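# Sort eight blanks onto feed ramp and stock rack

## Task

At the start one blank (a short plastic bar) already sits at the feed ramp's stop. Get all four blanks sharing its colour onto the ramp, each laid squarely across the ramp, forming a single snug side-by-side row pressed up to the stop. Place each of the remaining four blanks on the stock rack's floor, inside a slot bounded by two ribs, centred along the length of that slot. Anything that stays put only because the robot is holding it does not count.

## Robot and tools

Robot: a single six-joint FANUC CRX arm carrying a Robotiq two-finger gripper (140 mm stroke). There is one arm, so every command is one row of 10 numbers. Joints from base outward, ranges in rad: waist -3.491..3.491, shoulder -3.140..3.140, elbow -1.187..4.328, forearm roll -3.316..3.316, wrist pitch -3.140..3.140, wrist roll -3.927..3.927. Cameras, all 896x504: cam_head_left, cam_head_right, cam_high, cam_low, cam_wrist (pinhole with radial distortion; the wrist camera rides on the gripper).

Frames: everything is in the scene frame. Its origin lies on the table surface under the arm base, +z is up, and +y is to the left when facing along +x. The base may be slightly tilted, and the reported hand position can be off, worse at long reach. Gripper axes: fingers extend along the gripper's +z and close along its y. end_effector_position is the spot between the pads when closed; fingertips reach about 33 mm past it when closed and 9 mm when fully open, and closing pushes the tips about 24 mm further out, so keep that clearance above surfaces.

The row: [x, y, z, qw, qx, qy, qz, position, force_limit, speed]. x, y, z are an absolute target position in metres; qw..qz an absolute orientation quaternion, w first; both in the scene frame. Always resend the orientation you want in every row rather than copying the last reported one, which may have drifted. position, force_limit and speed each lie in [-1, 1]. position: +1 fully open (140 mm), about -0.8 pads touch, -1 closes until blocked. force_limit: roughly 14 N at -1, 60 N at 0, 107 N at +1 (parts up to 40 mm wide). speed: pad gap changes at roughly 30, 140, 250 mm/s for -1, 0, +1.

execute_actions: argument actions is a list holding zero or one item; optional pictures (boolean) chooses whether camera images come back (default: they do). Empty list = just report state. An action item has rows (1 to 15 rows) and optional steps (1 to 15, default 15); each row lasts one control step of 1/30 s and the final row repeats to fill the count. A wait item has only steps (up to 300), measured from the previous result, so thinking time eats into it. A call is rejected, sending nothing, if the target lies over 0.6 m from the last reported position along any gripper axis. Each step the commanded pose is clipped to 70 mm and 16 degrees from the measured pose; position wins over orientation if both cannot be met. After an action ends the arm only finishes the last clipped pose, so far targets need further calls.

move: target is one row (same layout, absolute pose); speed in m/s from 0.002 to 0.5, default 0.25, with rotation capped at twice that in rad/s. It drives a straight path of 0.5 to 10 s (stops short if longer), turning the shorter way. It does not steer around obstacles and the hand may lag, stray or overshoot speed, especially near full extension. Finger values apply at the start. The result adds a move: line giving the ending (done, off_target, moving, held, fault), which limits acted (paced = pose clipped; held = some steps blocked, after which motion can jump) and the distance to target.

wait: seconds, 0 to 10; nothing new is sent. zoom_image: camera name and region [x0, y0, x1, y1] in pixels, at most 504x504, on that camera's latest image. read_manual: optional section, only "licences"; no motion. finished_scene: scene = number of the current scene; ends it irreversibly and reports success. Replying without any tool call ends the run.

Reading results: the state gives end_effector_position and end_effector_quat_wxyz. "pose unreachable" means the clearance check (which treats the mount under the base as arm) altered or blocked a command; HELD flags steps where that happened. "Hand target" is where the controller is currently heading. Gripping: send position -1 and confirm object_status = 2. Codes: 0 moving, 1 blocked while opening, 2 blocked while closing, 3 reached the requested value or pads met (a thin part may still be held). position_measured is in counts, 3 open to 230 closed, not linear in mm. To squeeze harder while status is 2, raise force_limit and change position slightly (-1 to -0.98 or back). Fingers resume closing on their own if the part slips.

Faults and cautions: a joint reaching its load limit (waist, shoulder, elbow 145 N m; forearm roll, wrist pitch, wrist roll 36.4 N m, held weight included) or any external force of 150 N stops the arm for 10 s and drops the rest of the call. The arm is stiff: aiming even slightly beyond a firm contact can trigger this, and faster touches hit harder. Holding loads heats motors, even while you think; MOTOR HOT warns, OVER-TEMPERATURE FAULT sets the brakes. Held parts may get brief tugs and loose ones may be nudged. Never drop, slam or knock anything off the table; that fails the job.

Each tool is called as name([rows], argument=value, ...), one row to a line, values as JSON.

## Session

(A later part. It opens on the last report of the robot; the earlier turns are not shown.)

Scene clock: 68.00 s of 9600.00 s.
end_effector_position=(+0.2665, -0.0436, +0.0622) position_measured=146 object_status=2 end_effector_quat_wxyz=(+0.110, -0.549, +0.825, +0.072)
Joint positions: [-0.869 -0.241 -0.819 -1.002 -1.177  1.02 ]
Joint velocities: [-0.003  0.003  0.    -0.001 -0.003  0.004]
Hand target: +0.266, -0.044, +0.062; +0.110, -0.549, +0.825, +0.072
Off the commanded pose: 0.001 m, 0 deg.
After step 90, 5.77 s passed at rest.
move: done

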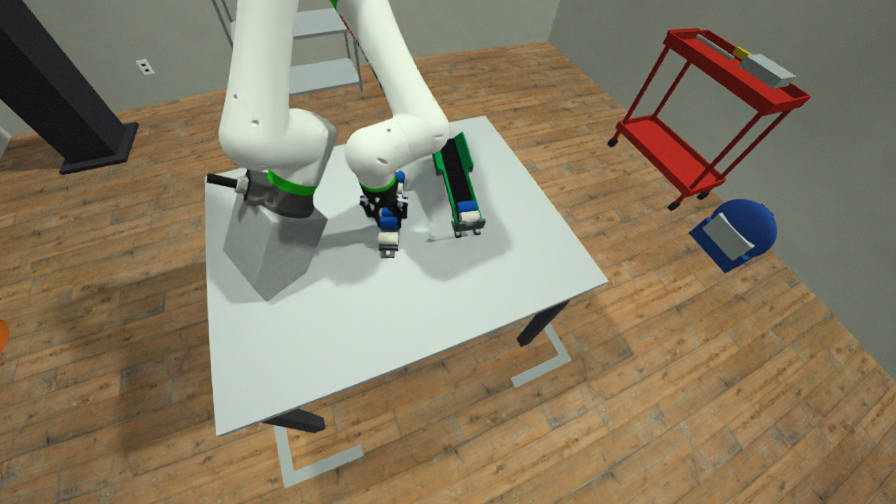

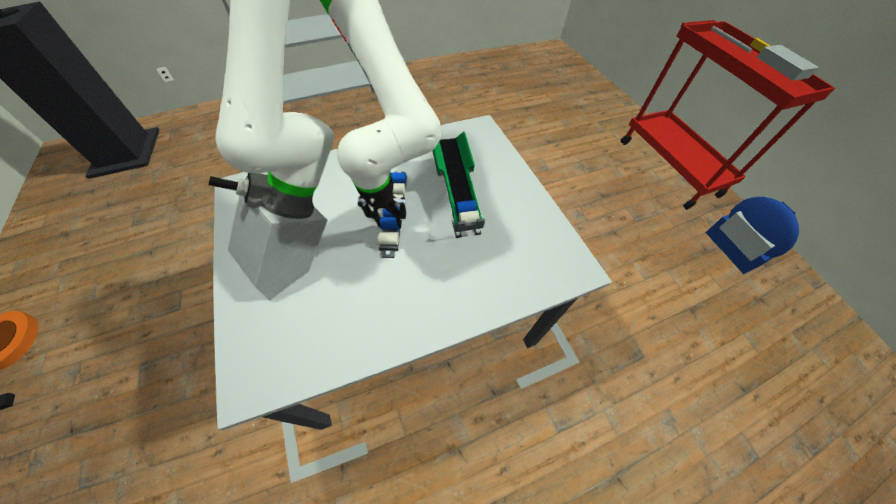

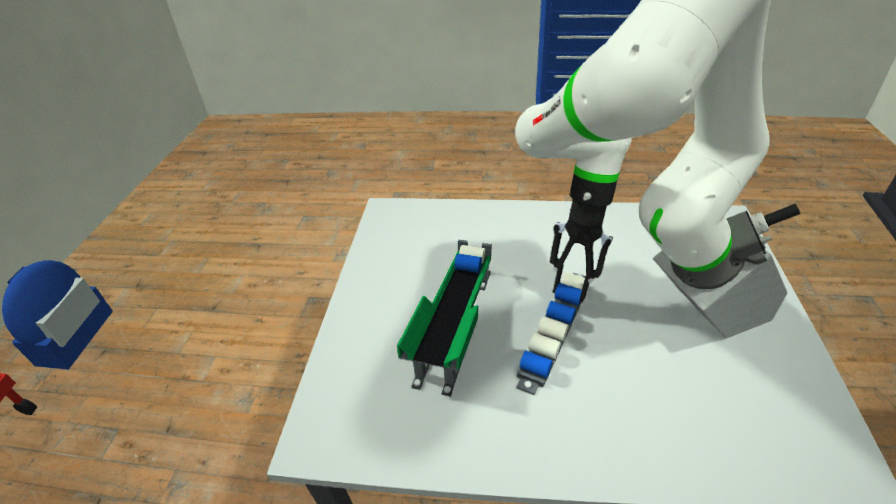

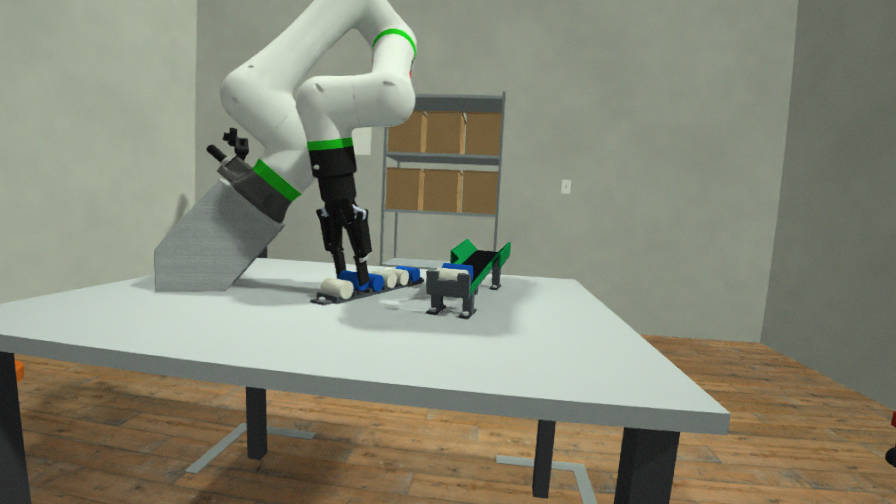

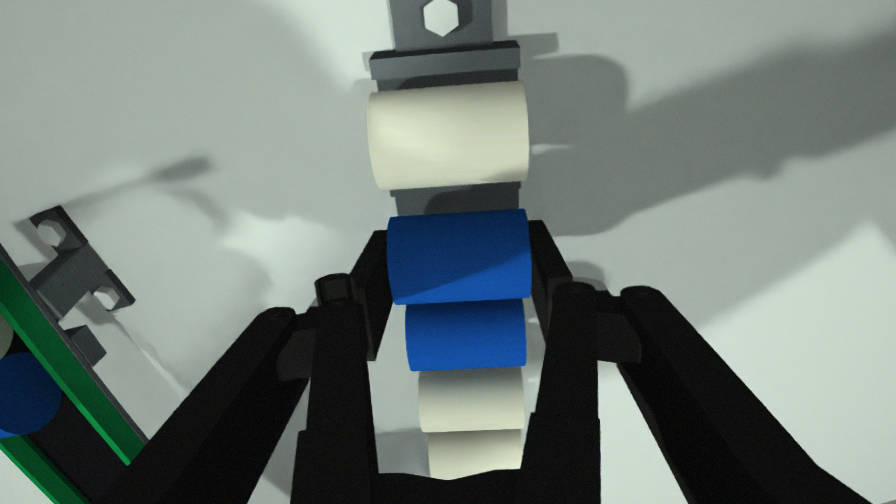

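move(target=[0.2661,-0.0445,0.055,-0.1086,0.550,-0.825,-0.0724,-1,0.3,-0.5], speed=0.02)

zoom_image(camera="cam_low", region=[300,250,420,310])

Scene clock: 72.17 s of 9600.00 s.
end_effector_position=(+0.2660, -0.0445, +0.0550) position_measured=146 object_status=2 end_effector_quat_wxyz=(+0.109, -0.550, +0.825, +0.072)
Joint positions: [-0.854 -0.218 -0.82  -1.013 -1.153  1.034]
Joint velocities: [ 0.     0.     0.    -0.     0.002  0.002]
Hand target: +0.266, -0.044, +0.055; +0.109, -0.550, +0.825, +0.072
Off the commanded pose: 0.000 m, 0 deg.
After step 90, 0.47 s passed at rest.
move: done

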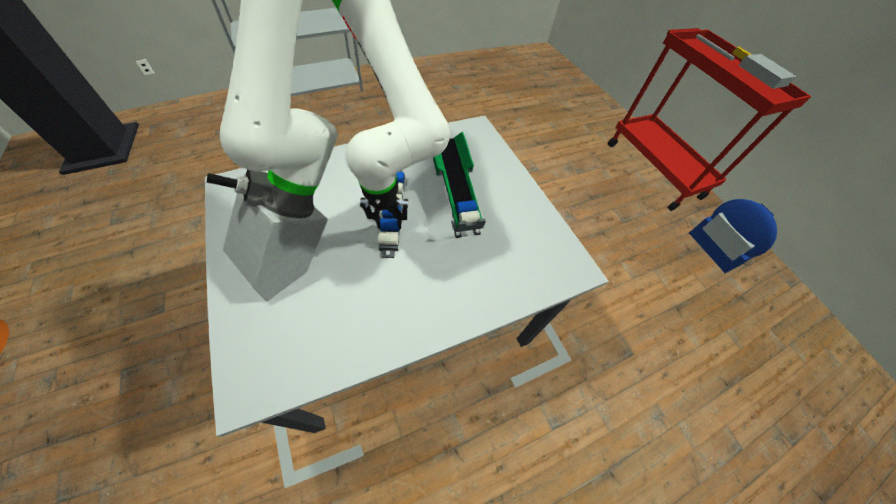

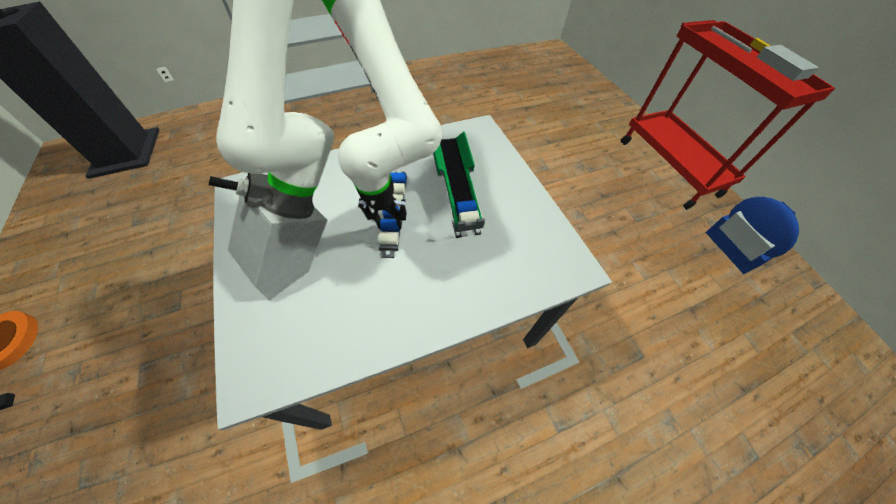

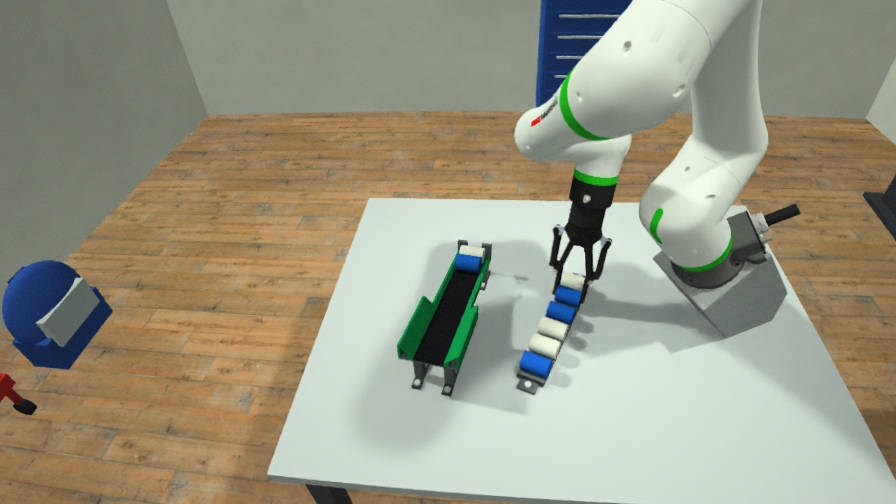

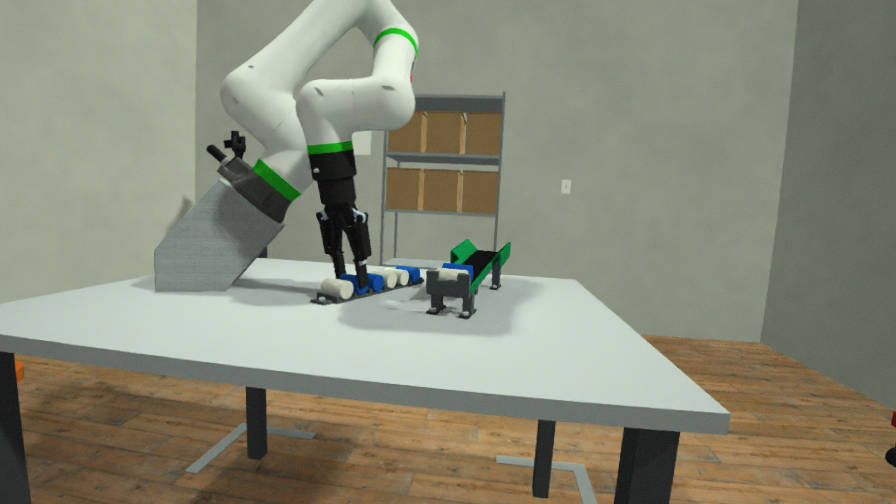

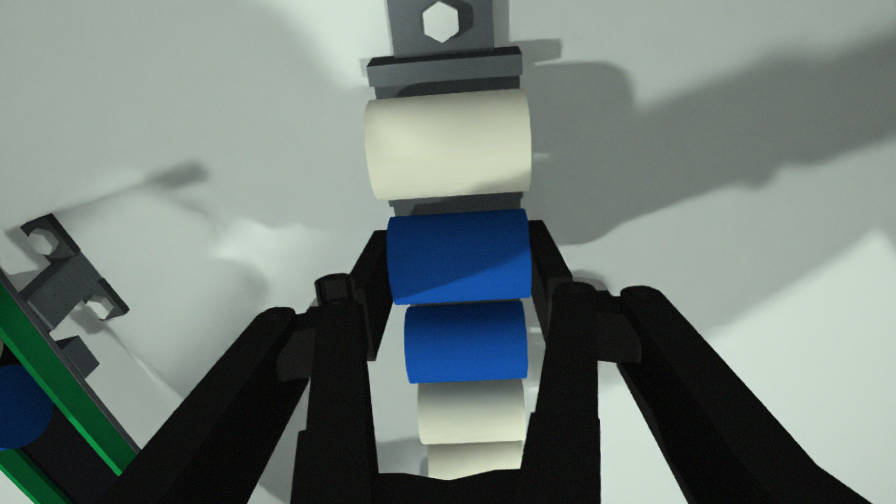

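Region (300, 250, 420, 310) of cam_low's 896x504 image, scaled by 4.200, with more detail than that image has.

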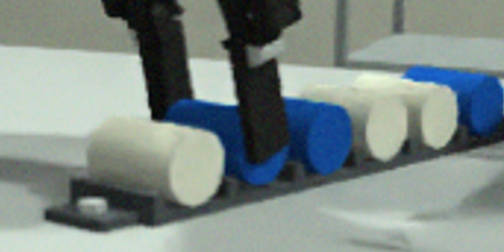

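move(target=[0.2661,-0.0445,0.053,-0.1086,0.550,-0.825,-0.0724,-1,0.3,-0.5], speed=0.01)

move(target=[0.2661,-0.0445,0.053,-0.1086,0.550,-0.825,-0.0724,0.2,0.3,-0.9], speed=0.01)

move(target=[0.2454,-0.0944,0.053,-0.1086,0.550,-0.825,-0.0724,0.2,0.3,-0.9], speed=0.06)

Scene clock: 77.40 s of 9600.00 s.
end_effector_position=(+0.2661, -0.0445, +0.0530) position_measured=146 object_status=2 end_effector_quat_wxyz=(+0.109, -0.550, +0.825, +0.072)
Joint positions: [-0.851 -0.212 -0.82  -1.017 -1.147  1.039]
Joint velocities: [-0.     0.    -0.    -0.    -0.001 -0.   ]
Hand target: +0.266, -0.044, +0.053; +0.109, -0.550, +0.825, +0.072
Off the commanded pose: 0.000 m, 0 deg.
After step 90, 1.53 s passed at rest.
move: done

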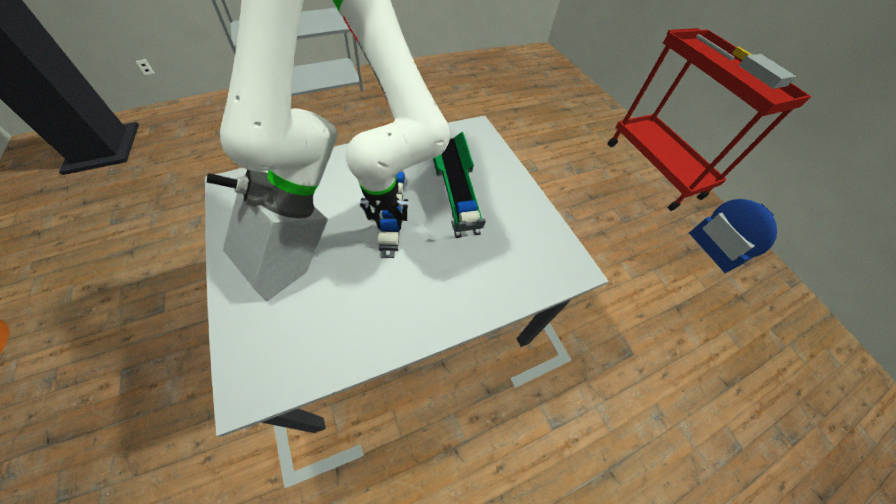

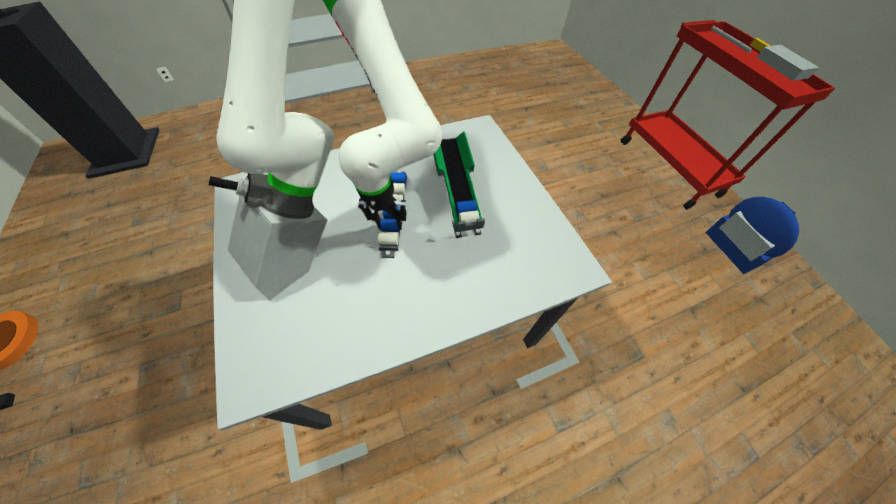

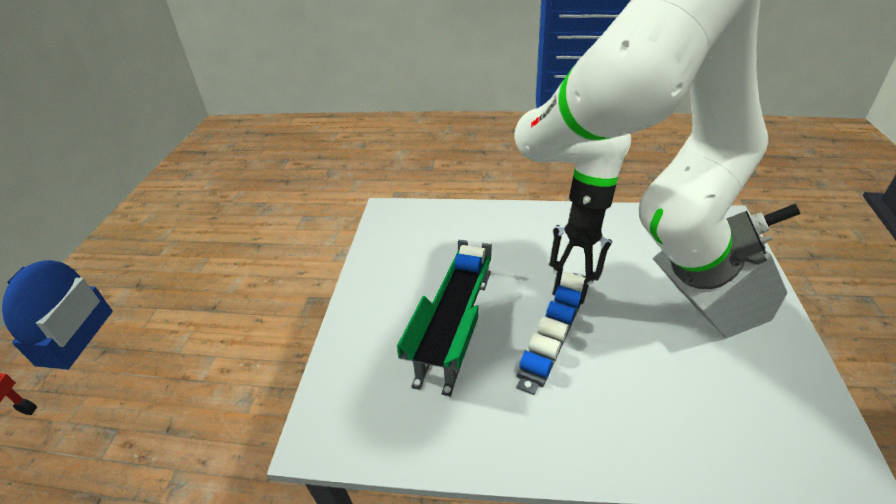

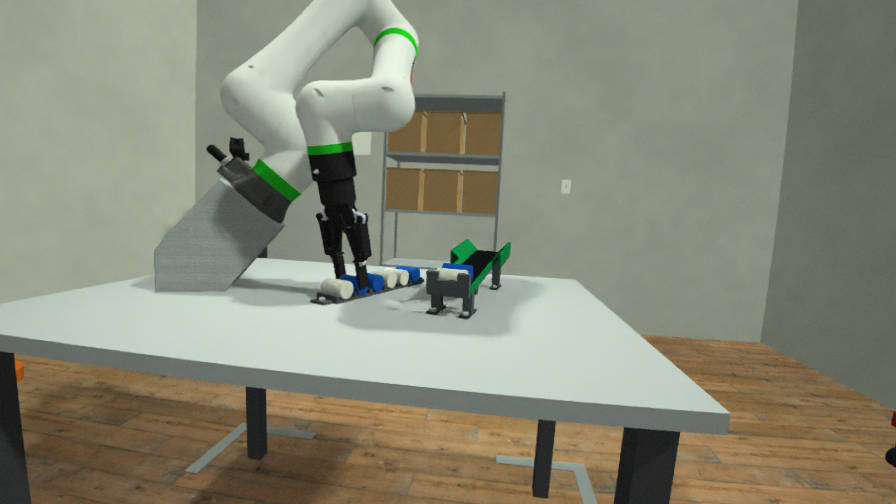

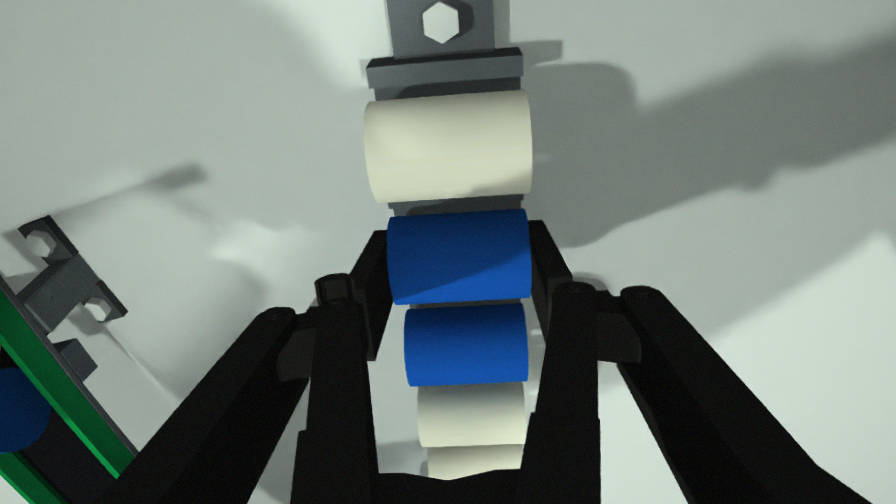

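Scene clock: 78.27 s of 9600.00 s.
end_effector_position=(+0.2661, -0.0445, +0.0530) position_measured=104 object_status=3 end_effector_quat_wxyz=(+0.109, -0.550, +0.825, +0.072)
Joint positions: [-0.851 -0.212 -0.82  -1.017 -1.147  1.039]
Joint velocities: [ 0.     0.     0.     0.     0.    -0.001]
Hand target: +0.266, -0.044, +0.053; +0.109, -0.550, +0.825, +0.072
Off the commanded pose: 0.000 m, 0 deg.
move: done

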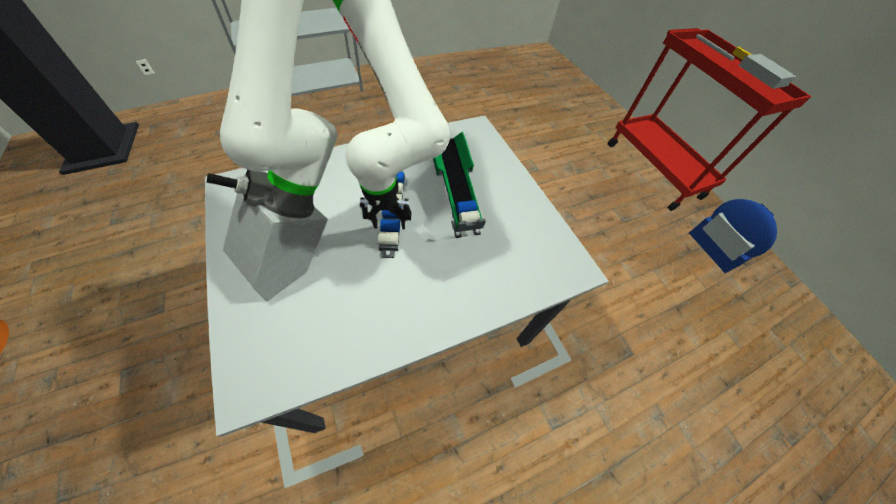

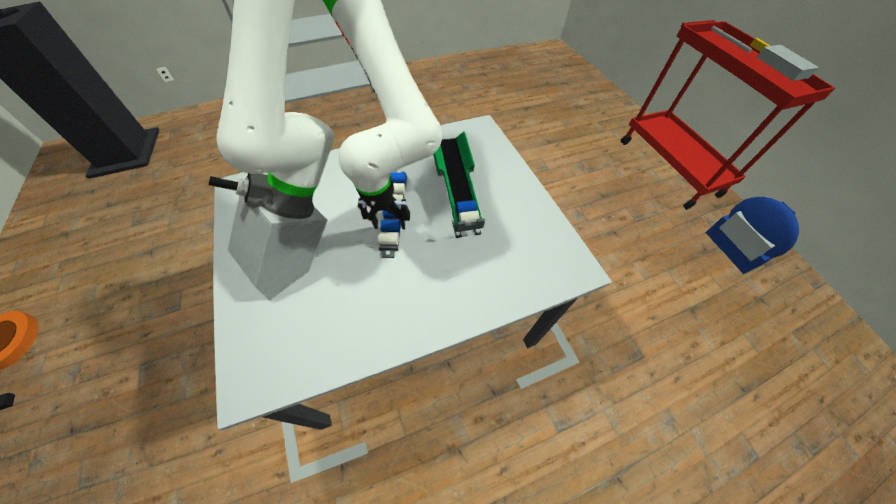

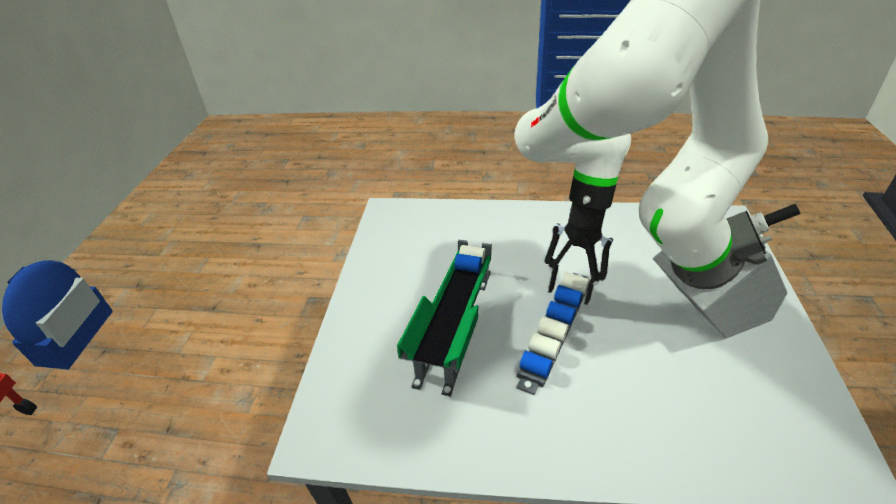

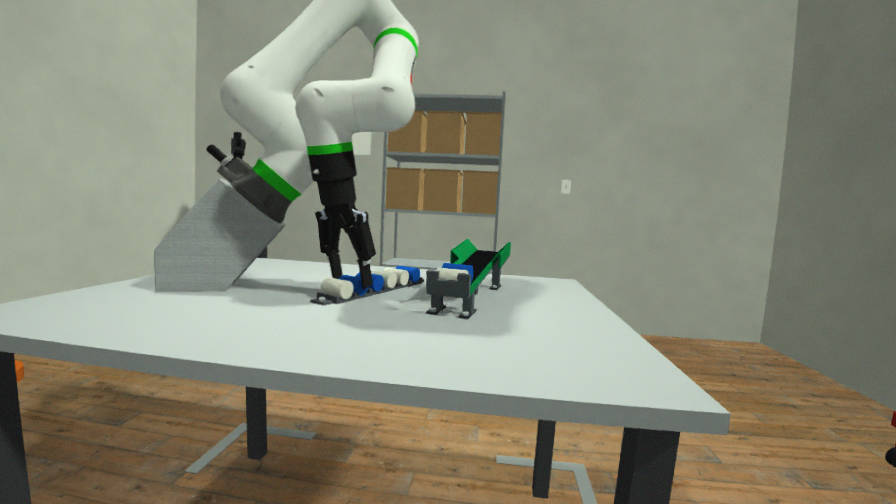

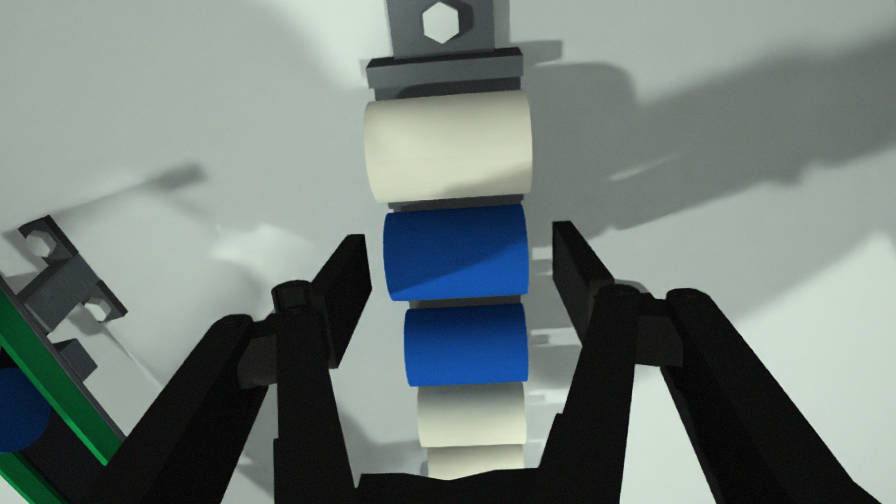

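Scene clock: 79.47 s of 9600.00 s.
end_effector_position=(+0.2456, -0.0943, +0.0529) position_measured=104 object_status=3 end_effector_quat_wxyz=(+0.109, -0.550, +0.825, +0.072)
Joint positions: [-1.01  -0.    -0.742 -0.994 -1.182  1.234]
Joint velocities: [-0.     0.001  0.    -0.     0.002 -0.   ]
Hand target: +0.246, -0.094, +0.053; +0.109, -0.550, +0.825, +0.072
Off the commanded pose: 0.000 m, 0 deg.
move: done

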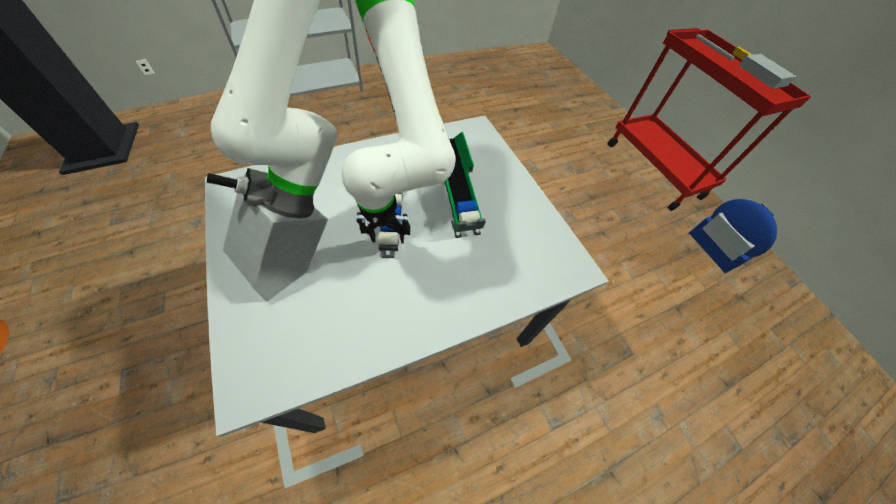

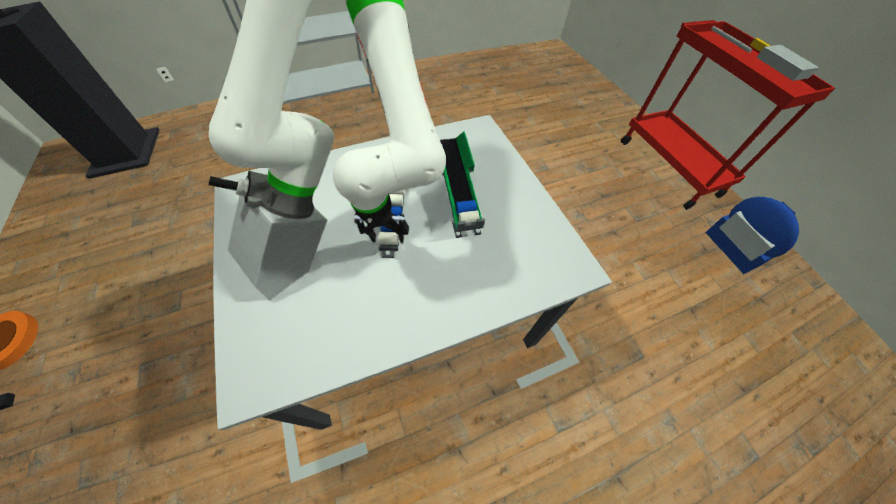

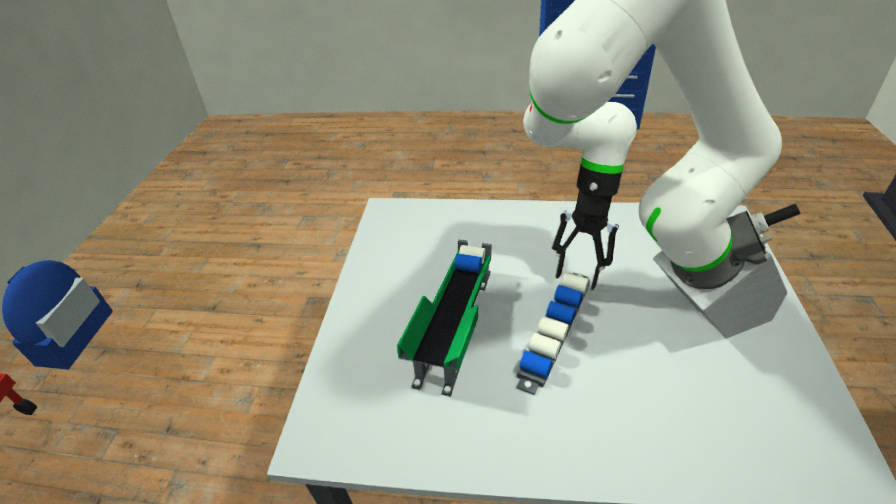

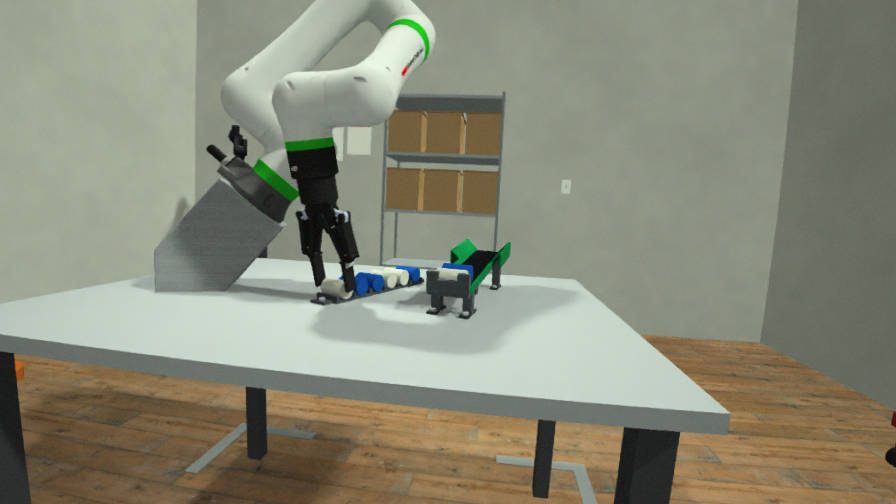

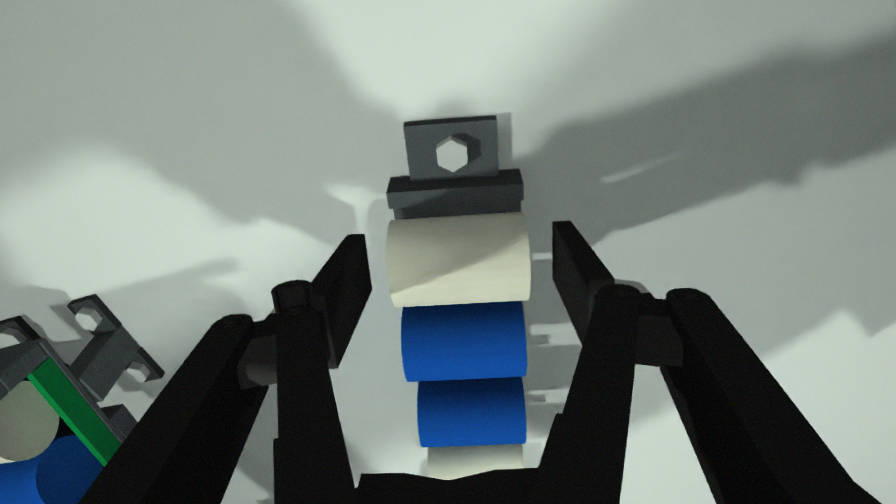

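execute_actions(actions=[])

Scene clock: 93.63 s of 9600.00 s.
end_effector_position=(+0.2456, -0.0943, +0.0529) position_measured=104 object_status=3 end_effector_quat_wxyz=(+0.109, -0.550, +0.825, +0.072)
Joint positions: [-1.011 -0.    -0.742 -0.994 -1.182  1.234]
Joint velocities: [-0.    -0.    -0.001 -0.     0.001 -0.002]
Hand target: +0.246, -0.094, +0.053; +0.109, -0.550, +0.825, +0.072
Off the commanded pose: 0.000 m, 0 deg.
Steps of this call (steps 1 to 90: nothing new was sent; then 11.17 s passed at rest). Readings (end_effector_position | what the end effector reports):
1: (+0.2456, -0.0943, +0.0529) | position_measured=104 object_status=3
2: (+0.2456, -0.0943, +0.0529) | position_measured=104 object_status=3
4: (+0.2456, -0.0943, +0.0529) | position_measured=104 object_status=3
8: (+0.2456, -0.0943, +0.0529) | position_measured=104 object_status=3
90: the state above

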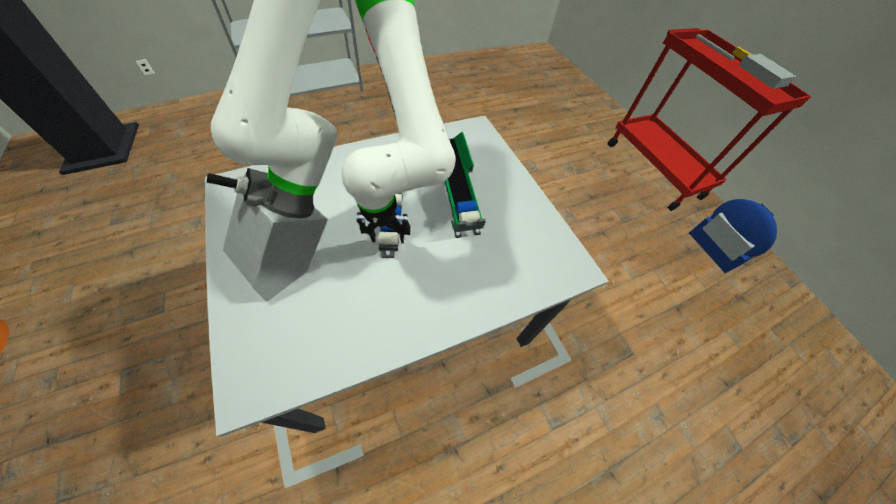

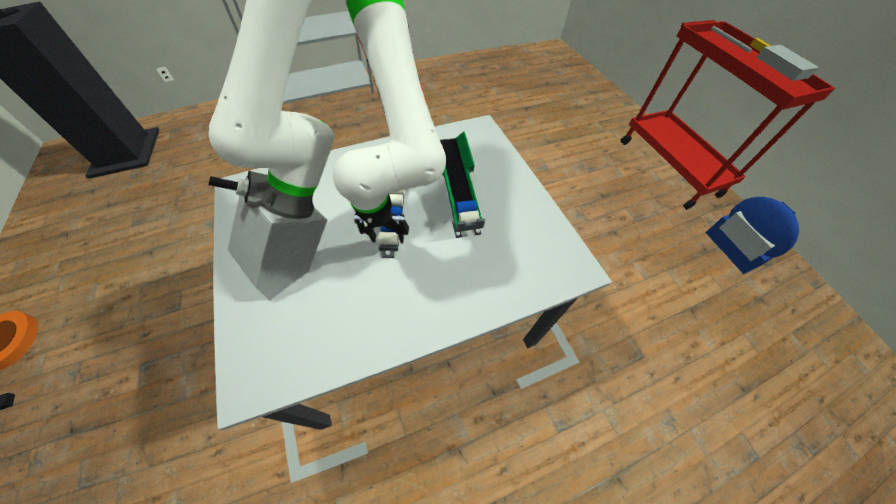

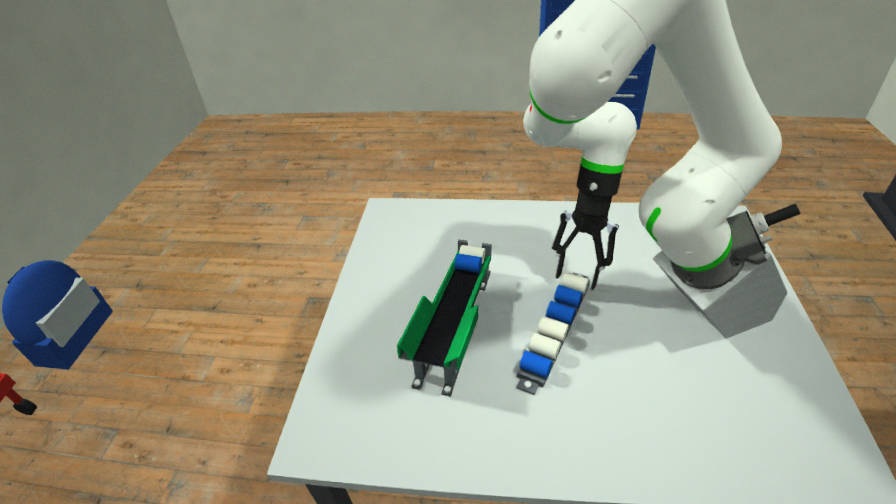

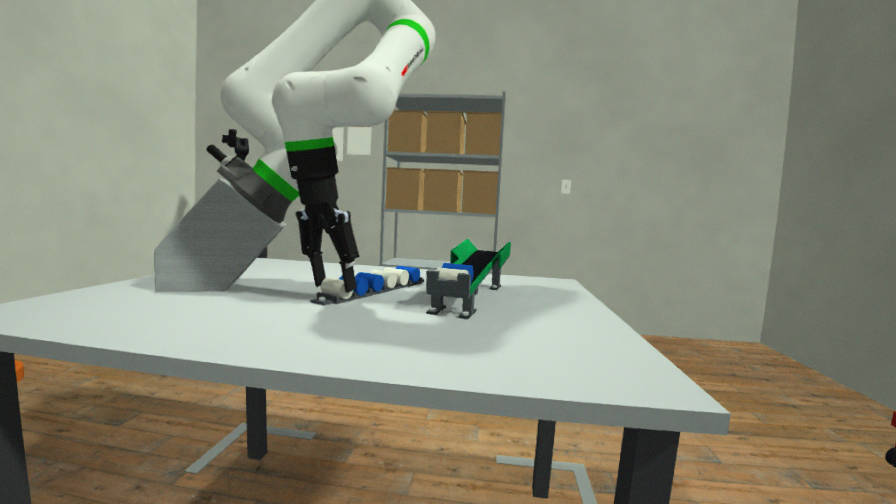

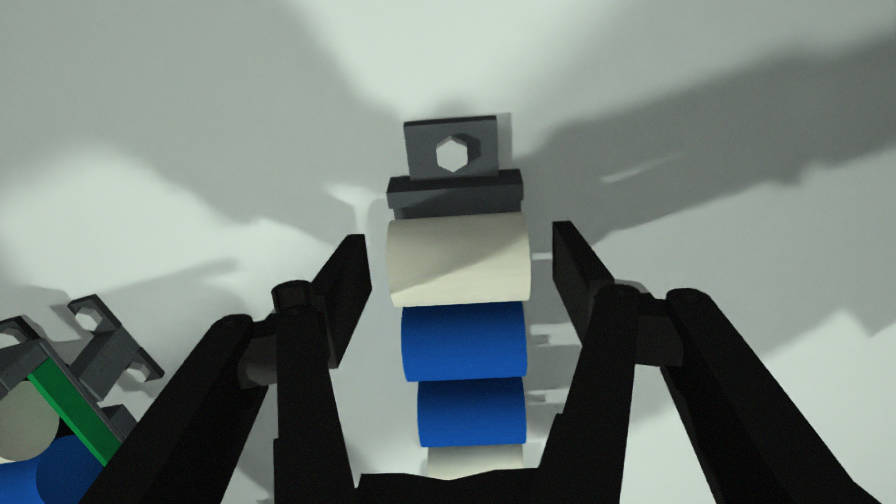

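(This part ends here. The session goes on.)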